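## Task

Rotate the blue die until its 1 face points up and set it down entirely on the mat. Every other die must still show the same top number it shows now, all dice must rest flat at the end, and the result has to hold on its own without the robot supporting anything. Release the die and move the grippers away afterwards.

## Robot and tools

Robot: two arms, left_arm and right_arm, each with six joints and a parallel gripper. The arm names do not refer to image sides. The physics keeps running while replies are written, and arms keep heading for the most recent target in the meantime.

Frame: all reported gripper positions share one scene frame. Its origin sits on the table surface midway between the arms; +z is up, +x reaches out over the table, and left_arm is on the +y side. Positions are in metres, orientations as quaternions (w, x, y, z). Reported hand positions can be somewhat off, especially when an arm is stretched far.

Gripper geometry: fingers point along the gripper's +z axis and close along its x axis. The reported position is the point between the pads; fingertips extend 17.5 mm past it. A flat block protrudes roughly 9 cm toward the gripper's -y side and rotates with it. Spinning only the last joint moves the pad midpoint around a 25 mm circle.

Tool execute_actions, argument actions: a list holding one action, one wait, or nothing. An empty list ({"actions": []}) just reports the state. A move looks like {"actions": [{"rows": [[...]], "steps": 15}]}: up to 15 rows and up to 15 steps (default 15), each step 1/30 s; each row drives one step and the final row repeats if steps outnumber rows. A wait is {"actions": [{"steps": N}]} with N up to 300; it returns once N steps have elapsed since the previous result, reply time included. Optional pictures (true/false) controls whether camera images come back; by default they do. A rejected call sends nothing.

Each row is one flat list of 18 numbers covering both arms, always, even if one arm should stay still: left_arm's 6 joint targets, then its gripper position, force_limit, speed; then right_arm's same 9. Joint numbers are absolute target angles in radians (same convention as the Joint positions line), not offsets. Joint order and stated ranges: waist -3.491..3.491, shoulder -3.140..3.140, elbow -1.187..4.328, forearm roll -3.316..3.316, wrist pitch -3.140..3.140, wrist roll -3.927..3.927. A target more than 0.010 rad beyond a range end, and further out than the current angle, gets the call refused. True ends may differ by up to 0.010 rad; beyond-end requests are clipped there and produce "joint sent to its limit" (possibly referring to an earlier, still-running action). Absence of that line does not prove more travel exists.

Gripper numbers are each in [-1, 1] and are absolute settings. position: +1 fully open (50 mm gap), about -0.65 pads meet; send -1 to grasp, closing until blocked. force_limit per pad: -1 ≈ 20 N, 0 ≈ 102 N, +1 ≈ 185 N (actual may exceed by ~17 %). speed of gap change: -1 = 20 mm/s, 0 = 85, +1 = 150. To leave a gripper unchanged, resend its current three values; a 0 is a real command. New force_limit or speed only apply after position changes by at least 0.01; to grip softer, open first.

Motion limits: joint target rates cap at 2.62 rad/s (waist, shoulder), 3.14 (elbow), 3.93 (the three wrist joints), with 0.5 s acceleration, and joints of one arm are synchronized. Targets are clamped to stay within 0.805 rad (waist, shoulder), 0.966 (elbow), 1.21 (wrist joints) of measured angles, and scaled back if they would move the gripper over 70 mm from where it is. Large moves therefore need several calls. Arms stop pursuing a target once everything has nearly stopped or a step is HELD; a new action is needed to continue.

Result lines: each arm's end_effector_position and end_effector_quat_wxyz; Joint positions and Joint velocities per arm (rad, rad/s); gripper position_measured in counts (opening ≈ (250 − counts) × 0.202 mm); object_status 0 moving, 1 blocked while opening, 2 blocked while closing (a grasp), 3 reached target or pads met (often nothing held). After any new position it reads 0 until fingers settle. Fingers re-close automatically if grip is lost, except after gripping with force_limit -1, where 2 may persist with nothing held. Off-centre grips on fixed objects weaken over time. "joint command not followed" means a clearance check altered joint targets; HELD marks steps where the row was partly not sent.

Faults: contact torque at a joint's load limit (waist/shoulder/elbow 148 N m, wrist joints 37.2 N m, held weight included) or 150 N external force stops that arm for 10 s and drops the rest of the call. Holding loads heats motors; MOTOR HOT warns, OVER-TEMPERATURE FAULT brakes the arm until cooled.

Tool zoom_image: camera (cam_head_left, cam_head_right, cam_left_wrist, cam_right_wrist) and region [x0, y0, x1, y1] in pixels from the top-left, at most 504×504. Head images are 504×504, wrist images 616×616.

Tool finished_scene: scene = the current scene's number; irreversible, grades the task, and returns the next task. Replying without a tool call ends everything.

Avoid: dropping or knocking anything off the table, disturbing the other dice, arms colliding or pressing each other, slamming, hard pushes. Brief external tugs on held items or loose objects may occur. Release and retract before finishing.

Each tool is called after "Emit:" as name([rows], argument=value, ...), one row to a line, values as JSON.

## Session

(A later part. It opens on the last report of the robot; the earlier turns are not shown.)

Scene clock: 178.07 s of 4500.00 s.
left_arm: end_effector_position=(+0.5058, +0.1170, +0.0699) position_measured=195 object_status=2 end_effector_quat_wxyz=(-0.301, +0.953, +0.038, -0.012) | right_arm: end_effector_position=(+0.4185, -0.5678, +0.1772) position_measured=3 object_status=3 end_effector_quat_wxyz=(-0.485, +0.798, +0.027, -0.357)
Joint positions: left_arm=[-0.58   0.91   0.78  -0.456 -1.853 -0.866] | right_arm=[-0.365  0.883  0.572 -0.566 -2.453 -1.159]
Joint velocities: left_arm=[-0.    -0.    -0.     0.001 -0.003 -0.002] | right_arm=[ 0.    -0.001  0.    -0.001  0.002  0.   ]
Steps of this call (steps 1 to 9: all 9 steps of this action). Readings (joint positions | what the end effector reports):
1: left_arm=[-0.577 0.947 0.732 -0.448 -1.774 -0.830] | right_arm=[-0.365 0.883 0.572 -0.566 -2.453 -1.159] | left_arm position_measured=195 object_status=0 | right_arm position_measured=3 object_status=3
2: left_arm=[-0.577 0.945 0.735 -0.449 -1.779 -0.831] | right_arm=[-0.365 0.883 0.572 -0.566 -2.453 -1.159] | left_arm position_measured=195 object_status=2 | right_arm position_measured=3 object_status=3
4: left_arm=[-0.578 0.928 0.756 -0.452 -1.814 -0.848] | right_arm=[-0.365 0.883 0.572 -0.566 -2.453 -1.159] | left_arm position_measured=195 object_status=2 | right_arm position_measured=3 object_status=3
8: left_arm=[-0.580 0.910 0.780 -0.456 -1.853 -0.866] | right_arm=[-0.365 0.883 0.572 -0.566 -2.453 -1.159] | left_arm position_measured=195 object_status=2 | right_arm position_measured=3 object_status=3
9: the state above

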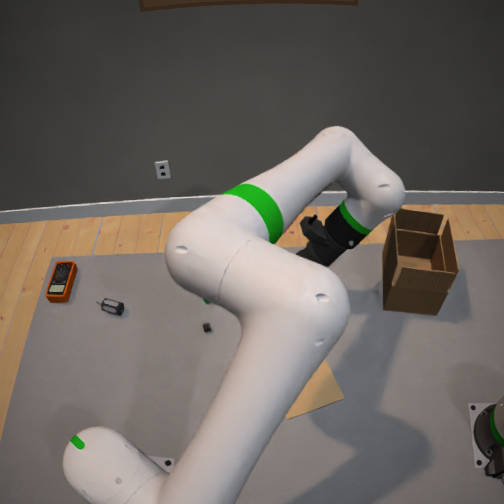

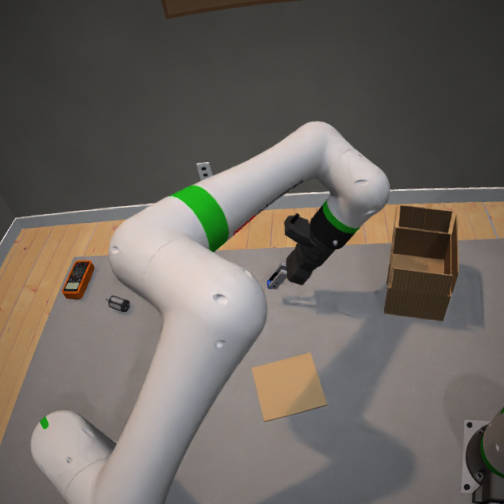

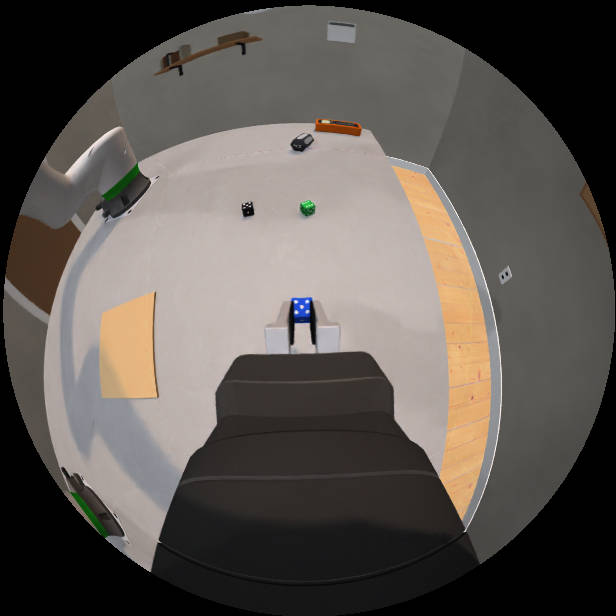

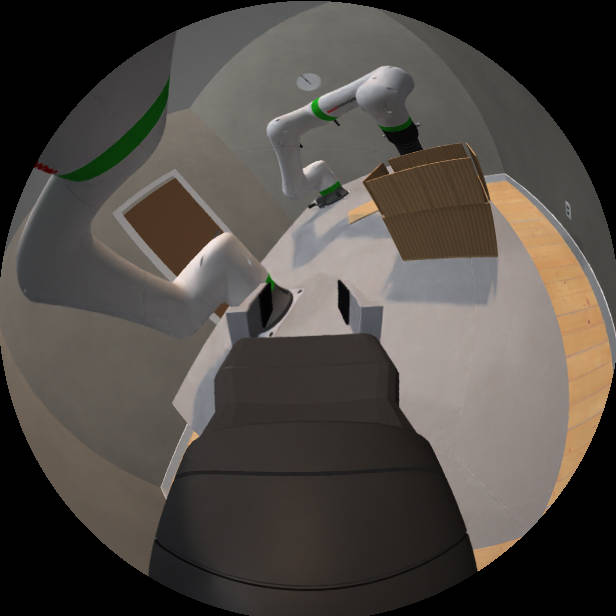

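Emit:
execute_actions([
  {"rows": [[-0.48,0.66,0.394,-0.037,-1.85,-1.82,-1,0,-0.5,-0.365,0.883,0.572,-0.566,-2.453,-1.159,1,0,0]], "steps": 15},
], pictures=false)

Emit:
execute_actions([
  {"rows": [[-0.381,0.712,0.004,0.381,-1.756,-2.79,-1,0,-0.5,-0.365,0.883,0.572,-0.566,-2.453,-1.159,1,0,0]], "steps": 15},
], pictures=false)

Emit:
execute_actions([
  {"steps": 15},
])

Scene clock: 184.17 s of 4500.00 s.
left_arm: end_effector_position=(+0.4123, +0.1160, +0.0969) position_measured=195 object_status=2 end_effector_quat_wxyz=(-0.136, +0.921, -0.287, -0.225) | right_arm: end_effector_position=(+0.4185, -0.5678, +0.1772) position_measured=3 object_status=3 end_effector_quat_wxyz=(-0.485, +0.798, +0.027, -0.357)
Joint positions: left_arm=[-0.504  0.719  0.486 -0.137 -1.851 -1.593] | right_arm=[-0.365  0.883  0.572 -0.566 -2.453 -1.159]
Joint velocities: left_arm=[ 0.195 -0.484 -0.748  0.81   0.007 -1.841] | right_arm=[-0.    -0.     0.     0.002  0.001 -0.   ]
Steps of this call (steps 1 to 15: the robot went on to your last target; steps 16 to 90: nothing new was sent; then 2.60 s passed at rest; steps 91 to 105: all 15 steps of this action). Readings (joint positions | what the end effector reports):
91: left_arm=[-0.580 0.910 0.780 -0.456 -1.853 -0.866] | right_arm=[-0.365 0.883 0.572 -0.566 -2.453 -1.159] | left_arm position_measured=195 object_status=2 | right_arm position_measured=3 object_status=3
92: left_arm=[-0.579 0.908 0.778 -0.454 -1.853 -0.872] | right_arm=[-0.365 0.883 0.572 -0.566 -2.453 -1.159] | left_arm position_measured=195 object_status=2 | right_arm position_measured=3 object_status=3
94: left_arm=[-0.576 0.899 0.764 -0.438 -1.853 -0.907] | right_arm=[-0.365 0.883 0.572 -0.566 -2.453 -1.159] | left_arm position_measured=195 object_status=2 | right_arm position_measured=3 object_status=3
98: left_arm=[-0.557 0.853 0.692 -0.361 -1.853 -1.083] | right_arm=[-0.365 0.883 0.572 -0.566 -2.453 -1.159] | left_arm position_measured=195 object_status=2 | right_arm position_measured=3 object_status=3
105: the state above

Scene clock: 184.67 s of 4500.00 s.
left_arm: end_effector_position=(+0.2764, +0.0786, +0.0473) position_measured=195 object_status=2 end_effector_quat_wxyz=(+0.262, +0.671, -0.603, -0.343) | right_arm: end_effector_position=(+0.4185, -0.5678, +0.1772) position_measured=3 object_status=3 end_effector_quat_wxyz=(-0.485, +0.798, +0.027, -0.357)
Joint positions: left_arm=[-0.397  0.707  0.067  0.313 -1.774 -2.632] | right_arm=[-0.365  0.883  0.572 -0.566 -2.453 -1.159]
Joint velocities: left_arm=[ 0.156  0.05  -0.619  0.665  0.172 -1.538] | right_arm=[ 0.    -0.001  0.     0.    -0.     0.001]
Steps of this call (steps 1 to 15: all 15 steps of this action). Readings (joint positions | what the end effector reports):
1: left_arm=[-0.498 0.704 0.462 -0.111 -1.851 -1.652] | right_arm=[-0.365 0.883 0.572 -0.566 -2.453 -1.159] | left_arm position_measured=195 object_status=2 | right_arm position_measured=3 object_status=3
2: left_arm=[-0.492 0.692 0.439 -0.085 -1.850 -1.710] | right_arm=[-0.365 0.883 0.572 -0.566 -2.453 -1.159] | left_arm position_measured=195 object_status=2 | right_arm position_measured=3 object_status=3
4: left_arm=[-0.477 0.685 0.384 -0.026 -1.847 -1.847] | right_arm=[-0.365 0.883 0.572 -0.566 -2.453 -1.159] | left_arm position_measured=195 object_status=2 | right_arm position_measured=3 object_status=3
8: left_arm=[-0.448 0.690 0.268 0.097 -1.828 -2.133] | right_arm=[-0.365 0.883 0.572 -0.566 -2.453 -1.159] | left_arm position_measured=195 object_status=2 | right_arm position_measured=3 object_status=3
15: the state above

Scene clock: 185.17 s of 4500.00 s.
left_arm: end_effector_position=(+0.2603, +0.0696, +0.0439) position_measured=195 object_status=2 end_effector_quat_wxyz=(+0.327, +0.627, -0.627, -0.326) | right_arm: end_effector_position=(+0.4185, -0.5678, +0.1772) position_measured=3 object_status=3 end_effector_quat_wxyz=(-0.485, +0.798, +0.027, -0.357)
Joint positions: left_arm=[-0.381  0.712  0.004  0.381 -1.756 -2.79 ] | right_arm=[-0.365  0.883  0.572 -0.566 -2.453 -1.159]
Joint velocities: left_arm=[ 0.002 -0.    -0.    -0.     0.    -0.   ] | right_arm=[-0.    -0.     0.    -0.003 -0.     0.001]
Steps of this call (steps 1 to 15: the robot went on to your last target). Readings (joint positions | what the end effector reports):
1: left_arm=[-0.392 0.708 0.048 0.334 -1.768 -2.680] | right_arm=[-0.365 0.883 0.572 -0.566 -2.453 -1.159] | left_arm position_measured=195 object_status=2 | right_arm position_measured=3 object_status=3
2: left_arm=[-0.388 0.710 0.032 0.351 -1.764 -2.719] | right_arm=[-0.365 0.883 0.572 -0.566 -2.453 -1.159] | left_arm position_measured=195 object_status=2 | right_arm position_measured=3 object_status=3
4: left_arm=[-0.383 0.711 0.011 0.373 -1.758 -2.771] | right_arm=[-0.365 0.883 0.572 -0.566 -2.453 -1.159] | left_arm position_measured=195 object_status=2 | right_arm position_measured=3 object_status=3
8: left_arm=[-0.381 0.712 0.004 0.381 -1.756 -2.790] | right_arm=[-0.365 0.883 0.572 -0.566 -2.453 -1.159] | left_arm position_measured=195 object_status=2 | right_arm position_measured=3 object_status=3
15: the state above

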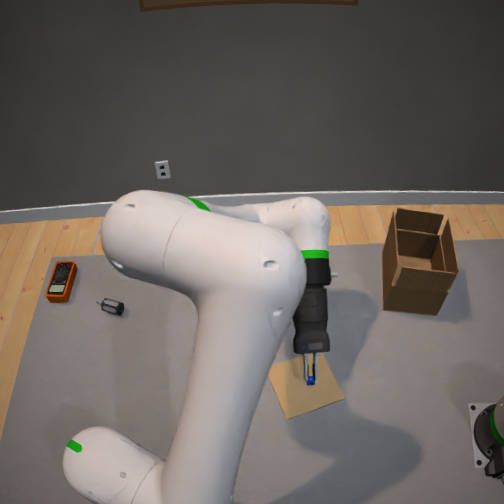

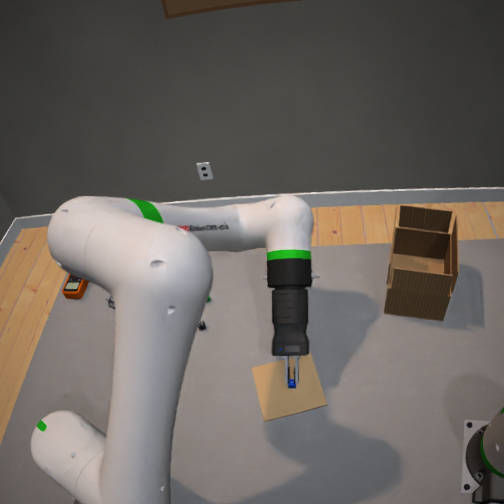

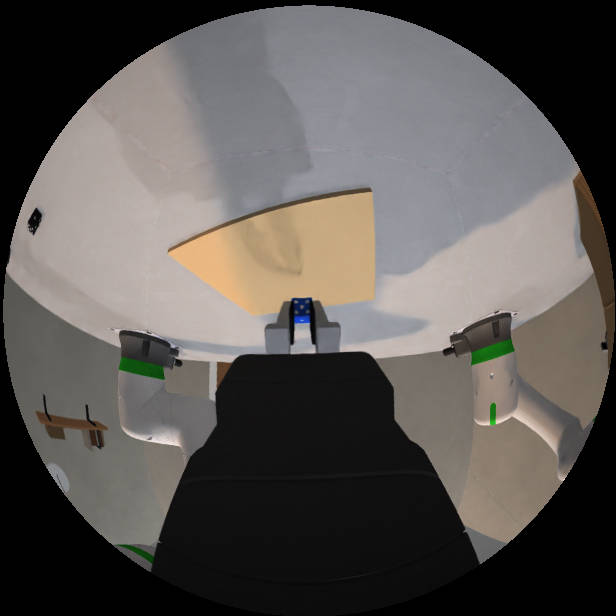

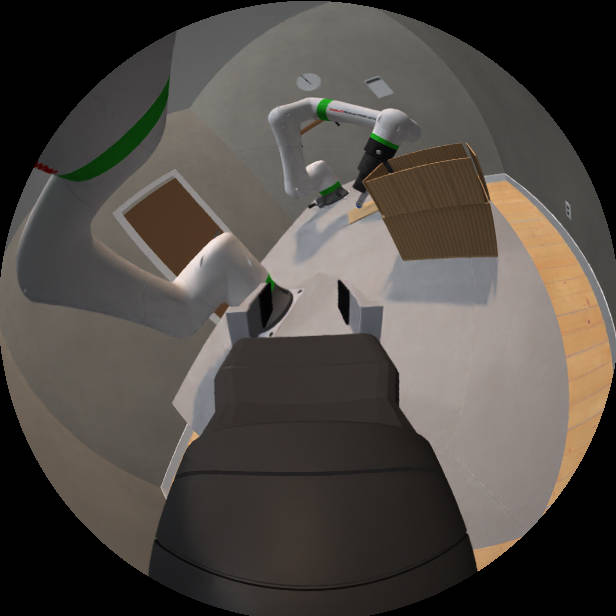

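Emit:
execute_actions([
  {"rows": [[-0.381,0.7232,0.0015,0.380,-1.7433,-2.795,-1,0,-0.5,-0.365,0.883,0.572,-0.566,-2.453,-1.159,1,0,0],[-0.381,0.7232,0.0015,0.380,-1.7433,-2.795,-1,0,-0.5,-0.365,0.883,0.572,-0.566,-2.453,-1.159,1,0,0],[-0.381,0.7316,-0.0004,0.379,-1.7337,-2.799,-1,0,-0.5,-0.365,0.883,0.572,-0.566,-2.453,-1.159,1,0,0],[-0.381,0.7316,-0.0004,0.379,-1.7337,-2.799,-1,0,-0.5,-0.365,0.883,0.572,-0.566,-2.453,-1.159,1,0,0],[-0.381,0.7344,-0.001,0.3788,-1.7304,-2.80,-1,0,-0.5,-0.365,0.883,0.572,-0.566,-2.453,-1.159,1,0,0],[-0.381,0.7344,-0.001,0.3788,-1.7304,-2.80,-1,0,-0.5,-0.365,0.883,0.572,-0.566,-2.453,-1.159,1,0,0],[-0.381,0.7372,-0.0017,0.3785,-1.7272,-2.802,-1,0,-0.5,-0.365,0.883,0.572,-0.566,-2.453,-1.159,1,0,0]], "steps": 12},
])

Emit:
zoom_image(camera="cam_left_wrist", region=[250, 260, 354, 344])

Emit:
zoom_image(camera="cam_head_right", region=[265, 355, 325, 415])

Emit:
zoom_image(camera="cam_right_wrist", region=[340, 190, 380, 230])

Scene clock: 195.37 s of 4500.00 s.
left_arm: end_effector_position=(+0.2601, +0.0698, +0.0258) position_measured=195 object_status=2 end_effector_quat_wxyz=(+0.327, +0.627, -0.627, -0.326) | right_arm: end_effector_position=(+0.4185, -0.5678, +0.1772) position_measured=3 object_status=3 end_effector_quat_wxyz=(-0.485, +0.798, +0.027, -0.357)
Joint positions: left_arm=[-0.381  0.737 -0.002  0.378 -1.727 -2.802] | right_arm=[-0.365  0.883  0.572 -0.566 -2.453 -1.159]
Joint velocities: left_arm=[-0. -0.  0.  0.  0. -0.] | right_arm=[ 0.001 -0.     0.     0.001 -0.     0.   ]
Steps of this call (steps 1 to 15: the robot went on to your last target; steps 16 to 90: nothing new was sent; then 6.80 s passed at rest; steps 91 to 102: all 12 steps of this action). Readings (joint positions | what the end effector reports):
91: left_arm=[-0.381 0.712 0.004 0.381 -1.756 -2.790] | right_arm=[-0.365 0.883 0.572 -0.566 -2.453 -1.159] | left_arm position_measured=195 object_status=2 | right_arm position_measured=3 object_status=3
92: left_arm=[-0.381 0.715 0.004 0.381 -1.753 -2.791] | right_arm=[-0.365 0.883 0.572 -0.566 -2.453 -1.159] | left_arm position_measured=195 object_status=2 | right_arm position_measured=3 object_status=3
94: left_arm=[-0.381 0.727 0.001 0.380 -1.740 -2.797] | right_arm=[-0.365 0.883 0.572 -0.566 -2.453 -1.159] | left_arm position_measured=195 object_status=2 | right_arm position_measured=3 object_status=3
98: left_arm=[-0.381 0.736 -0.001 0.379 -1.729 -2.801] | right_arm=[-0.365 0.883 0.572 -0.566 -2.453 -1.159] | left_arm position_measured=195 object_status=2 | right_arm position_measured=3 object_status=3
102: the state above

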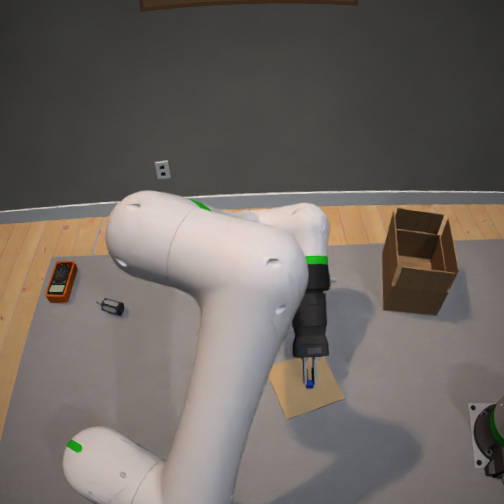

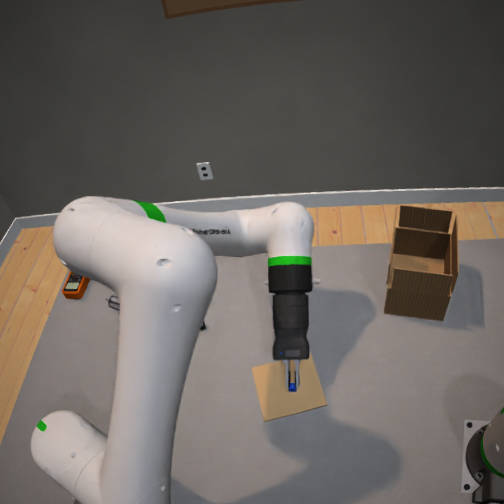

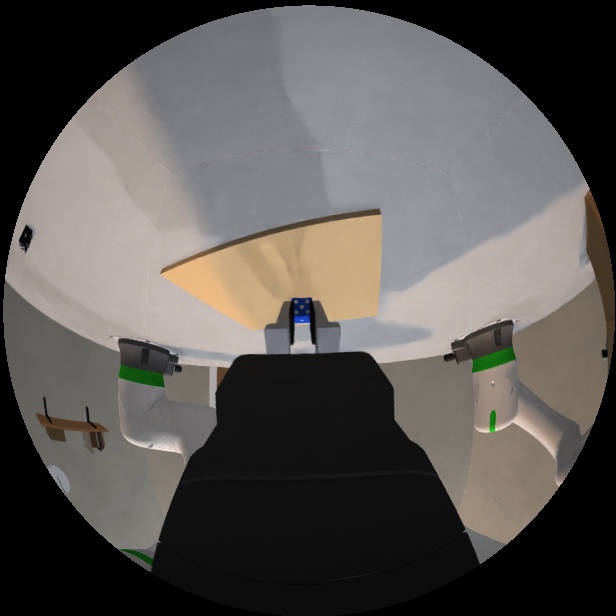

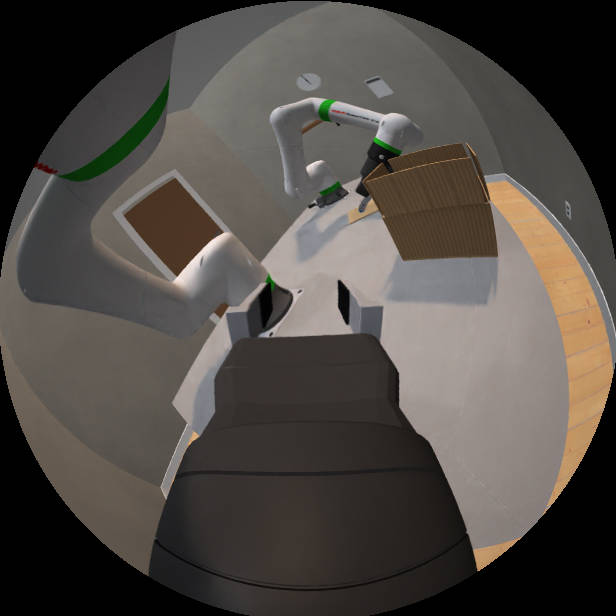

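Region (250, 260, 354, 344) of cam_left_wrist's 616x616 image, scaled by 4.846, with more detail than that image has; it fills the top 407 rows of this view, and the rest is white.

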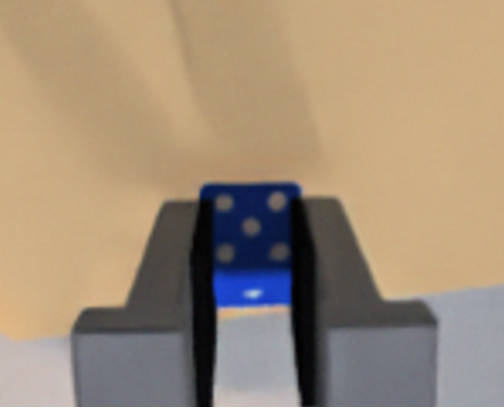

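Region (265, 355, 325, 415) of cam_head_right's 504x504 image, scaled by 8.400, with more detail than that image has.

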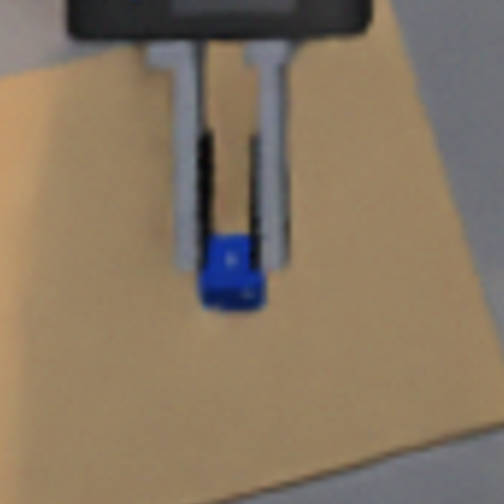

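Region (340, 190, 380, 230) of cam_right_wrist's 616x616 image, scaled by 12.600, with more detail than that image has.

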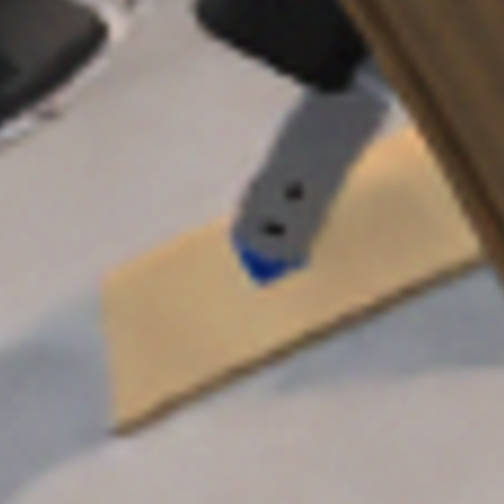

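Emit:
execute_actions([
  {"rows": [[-0.381,0.7383,-0.002,0.3784,-1.726,-2.8025,-1,0,-0.5,-0.365,0.883,0.572,-0.566,-2.453,-1.159,1,0,0],[-0.381,0.7394,-0.0023,0.3783,-1.7247,-2.803,-1,0,-0.5,-0.365,0.883,0.572,-0.566,-2.453,-1.159,1,0,0],[-0.381,0.7394,-0.0023,0.3783,-1.7247,-2.803,-1,0,-0.5,-0.365,0.883,0.572,-0.566,-2.453,-1.159,1,0,0],[-0.381,0.7394,-0.0023,0.3783,-1.7247,-2.803,-1,0,-0.5,-0.365,0.883,0.572,-0.566,-2.453,-1.159,1,0,0],[-0.381,0.7394,-0.0023,0.3783,-1.7247,-2.803,0.5,0,-0.3,-0.365,0.883,0.572,-0.566,-2.453,-1.159,1,0,0]], "steps": 14},
])

Emit:
zoom_image(camera="cam_left_wrist", region=[250, 260, 354, 344])

Emit:
execute_actions([
  {"rows": [[-0.381,0.6979,0.0074,0.382,-1.7723,-2.783,0.5,0,-0.3,-0.365,0.883,0.572,-0.566,-2.453,-1.159,1,0,0],[-0.381,0.6979,0.0074,0.382,-1.7723,-2.783,0.5,0,-0.3,-0.365,0.883,0.572,-0.566,-2.453,-1.159,1,0,0],[-0.381,0.6979,0.0074,0.382,-1.7723,-2.783,0.5,0,-0.3,-0.365,0.883,0.572,-0.566,-2.453,-1.159,1,0,0],[-0.381,0.45,0.1,0.382,-1.95,-2.783,0.5,0,-0.3,-0.365,0.883,0.572,-0.566,-2.453,-1.159,1,0,0]], "steps": 15},
], pictures=false)

Emit:
execute_actions([
  {"steps": 8},
])

Emit:
zoom_image(camera="cam_head_right", region=[245, 345, 335, 430])

Scene clock: 207.90 s of 4500.00 s.
left_arm: end_effector_position=(+0.2602, +0.0698, +0.0241) position_measured=94 object_status=0 end_effector_quat_wxyz=(+0.327, +0.627, -0.627, -0.326) | right_arm: end_effector_position=(+0.4185, -0.5678, +0.1772) position_measured=3 object_status=3 end_effector_quat_wxyz=(-0.485, +0.798, +0.027, -0.357)
Joint positions: left_arm=[-0.381  0.739 -0.002  0.378 -1.724 -2.803] | right_arm=[-0.365  0.883  0.572 -0.566 -2.453 -1.159]
Joint velocities: left_arm=[-0.    -0.001  0.    -0.    -0.004 -0.   ] | right_arm=[-0.001 -0.    -0.     0.001  0.    -0.001]
Steps of this call (steps 1 to 15: the robot went on to your last target; steps 16 to 90: nothing new was sent; then 9.07 s passed at rest; steps 91 to 104: all 14 steps of this action). Readings (joint positions | what the end effector reports):
91: left_arm=[-0.381 0.737 -0.002 0.379 -1.727 -2.802] | right_arm=[-0.365 0.883 0.572 -0.566 -2.453 -1.159] | left_arm position_measured=195 object_status=2 | right_arm position_measured=3 object_status=3
92: left_arm=[-0.381 0.738 -0.002 0.379 -1.726 -2.802] | right_arm=[-0.365 0.883 0.572 -0.566 -2.453 -1.159] | left_arm position_measured=195 object_status=2 | right_arm position_measured=3 object_status=3
94: left_arm=[-0.381 0.739 -0.002 0.379 -1.725 -2.803] | right_arm=[-0.365 0.883 0.572 -0.566 -2.453 -1.159] | left_arm position_measured=195 object_status=2 | right_arm position_measured=3 object_status=3
98: left_arm=[-0.381 0.740 -0.002 0.378 -1.724 -2.803] | right_arm=[-0.365 0.883 0.572 -0.566 -2.453 -1.159] | left_arm position_measured=158 object_status=0 | right_arm position_measured=3 object_status=3
104: the state above

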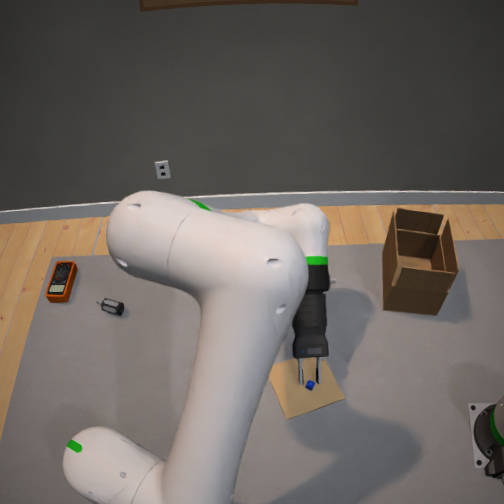

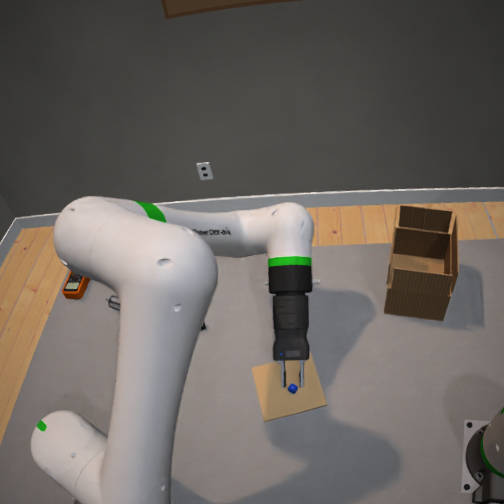

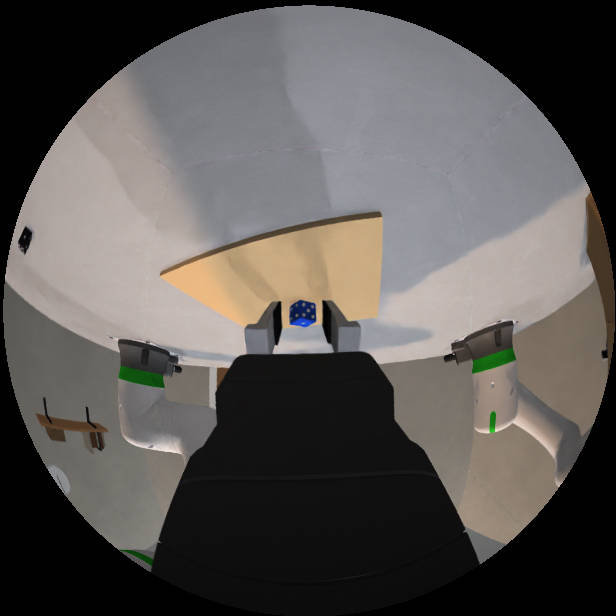

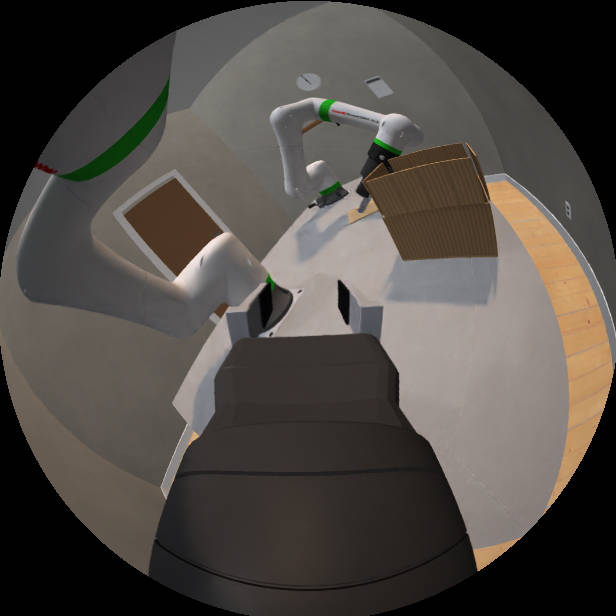

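Region (250, 260, 354, 344) of cam_left_wrist's 616x616 image, scaled by 4.846, with more detail than that image has; it fills the top 407 rows of this view, and the rest is white.

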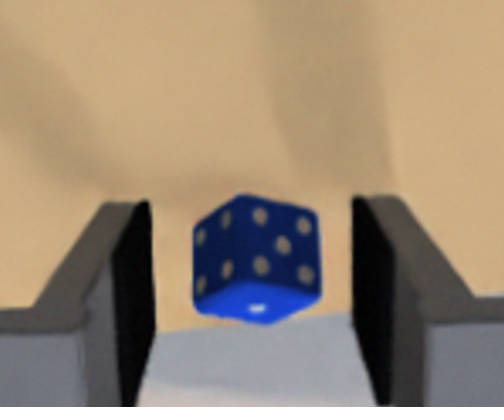

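Scene clock: 208.40 s of 4500.00 s.
left_arm: end_effector_position=(+0.2687, +0.0705, +0.2019) position_measured=78 object_status=3 end_effector_quat_wxyz=(+0.307, +0.613, -0.680, -0.260) | right_arm: end_effector_position=(+0.4185, -0.5678, +0.1772) position_measured=3 object_status=3 end_effector_quat_wxyz=(-0.485, +0.798, +0.027, -0.357)
Joint positions: left_arm=[-0.381  0.463  0.095  0.382 -1.941 -2.783] | right_arm=[-0.365  0.883  0.572 -0.566 -2.453 -1.159]
Joint velocities: left_arm=[ 0.    -0.357  0.135  0.    -0.255  0.009] | right_arm=[-0.002 -0.001 -0.    -0.001 -0.003  0.001]
Steps of this call (steps 1 to 15: all 15 steps of this action). Readings (joint positions | what the end effector reports):
1: left_arm=[-0.381 0.739 -0.002 0.378 -1.725 -2.803] | right_arm=[-0.365 0.883 0.572 -0.566 -2.453 -1.159] | left_arm position_measured=83 object_status=0 | right_arm position_measured=3 object_status=3
2: left_arm=[-0.381 0.736 -0.002 0.378 -1.729 -2.802] | right_arm=[-0.365 0.883 0.572 -0.566 -2.453 -1.159] | left_arm position_measured=78 object_status=0 | right_arm position_measured=3 object_status=3
4: left_arm=[-0.381 0.713 0.004 0.380 -1.754 -2.791] | right_arm=[-0.365 0.883 0.572 -0.566 -2.453 -1.159] | left_arm position_measured=78 object_status=0 | right_arm position_measured=3 object_status=3
8: left_arm=[-0.381 0.624 0.033 0.381 -1.825 -2.787] | right_arm=[-0.365 0.883 0.572 -0.566 -2.453 -1.159] | left_arm position_measured=78 object_status=3 | right_arm position_measured=3 object_status=3
15: the state above

Scene clock: 208.67 s of 4500.00 s.
left_arm: end_effector_position=(+0.2679, +0.0712, +0.2102) position_measured=78 object_status=3 end_effector_quat_wxyz=(+0.305, +0.612, -0.683, -0.256) | right_arm: end_effector_position=(+0.4185, -0.5678, +0.1772) position_measured=3 object_status=3 end_effector_quat_wxyz=(-0.485, +0.798, +0.027, -0.357)
Joint positions: left_arm=[-0.381  0.45   0.1    0.382 -1.95  -2.783] | right_arm=[-0.365  0.883  0.572 -0.566 -2.453 -1.159]
Joint velocities: left_arm=[ 0.    -0.001  0.     0.    -0.     0.   ] | right_arm=[-0.    -0.     0.     0.001 -0.003 -0.   ]
Steps of this call (steps 1 to 8: the robot went on to your last target). Readings (joint positions | what the end effector reports):
1: left_arm=[-0.381 0.454 0.098 0.382 -1.947 -2.783] | right_arm=[-0.365 0.883 0.572 -0.566 -2.453 -1.159] | left_arm position_measured=78 object_status=3 | right_arm position_measured=3 object_status=3
2: left_arm=[-0.381 0.451 0.100 0.382 -1.950 -2.783] | right_arm=[-0.365 0.883 0.572 -0.566 -2.453 -1.159] | left_arm position_measured=78 object_status=3 | right_arm position_measured=3 object_status=3
4: left_arm=[-0.381 0.450 0.100 0.382 -1.950 -2.783] | right_arm=[-0.365 0.883 0.572 -0.566 -2.453 -1.159] | left_arm position_measured=78 object_status=3 | right_arm position_measured=3 object_status=3
8: the state above

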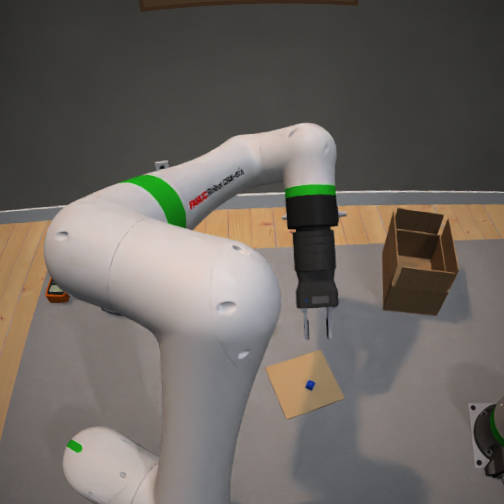

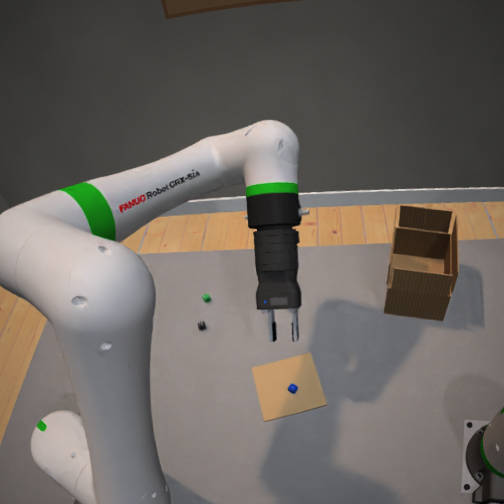

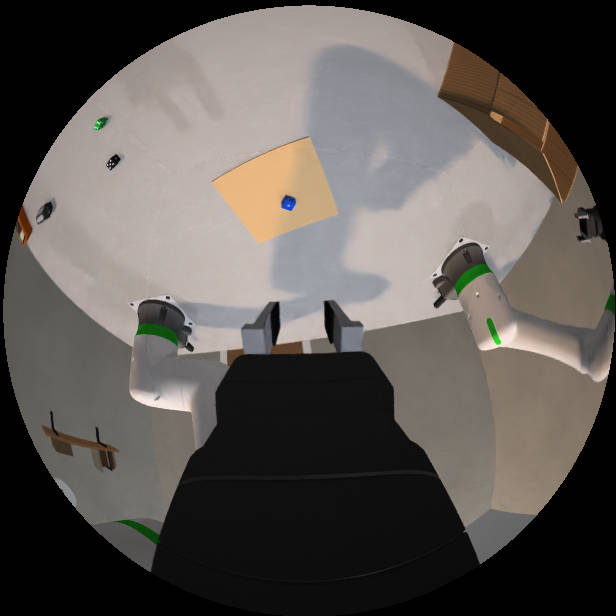

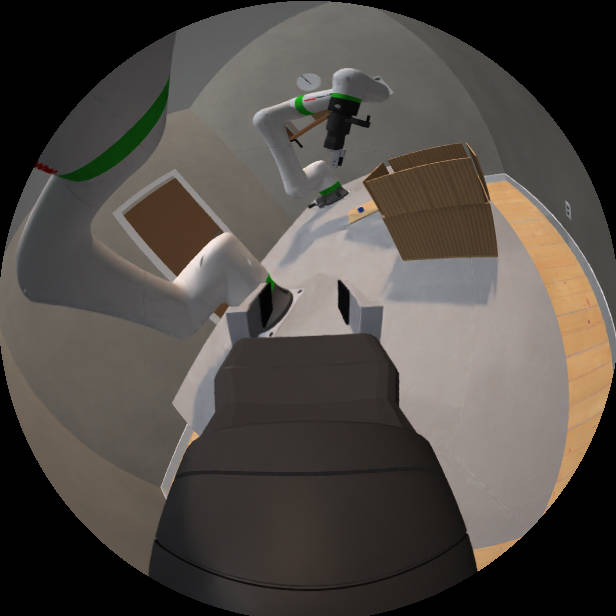

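Region (245, 345, 335, 430) of cam_head_right's 504x504 image, scaled by 5.600, with more detail than that image has.

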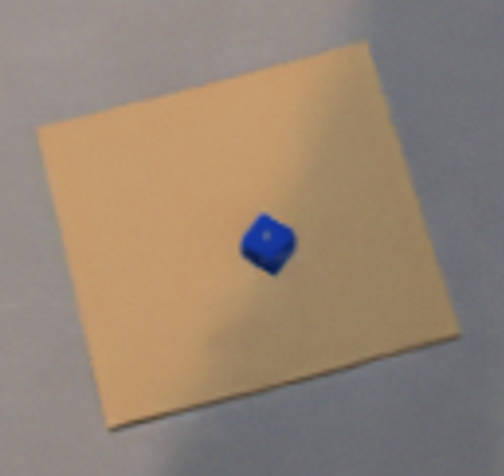

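Emit:
zoom_image(camera="cam_left_wrist", region=[75, 105, 145, 175])

Region (75, 105, 145, 175) of cam_left_wrist's 616x616 image, scaled by 7.200, with more detail than that image has.

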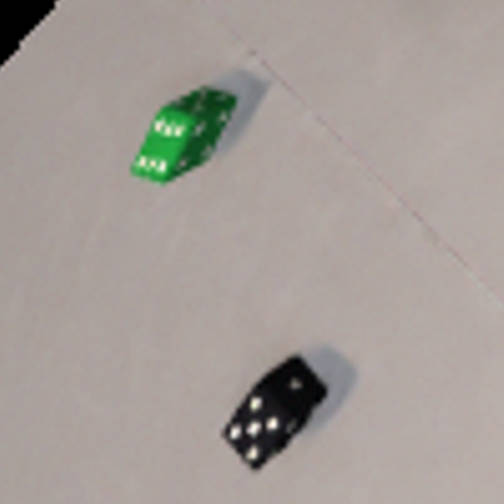

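Emit:
finished_scene(scene=1)

The scene is finished: the task was done.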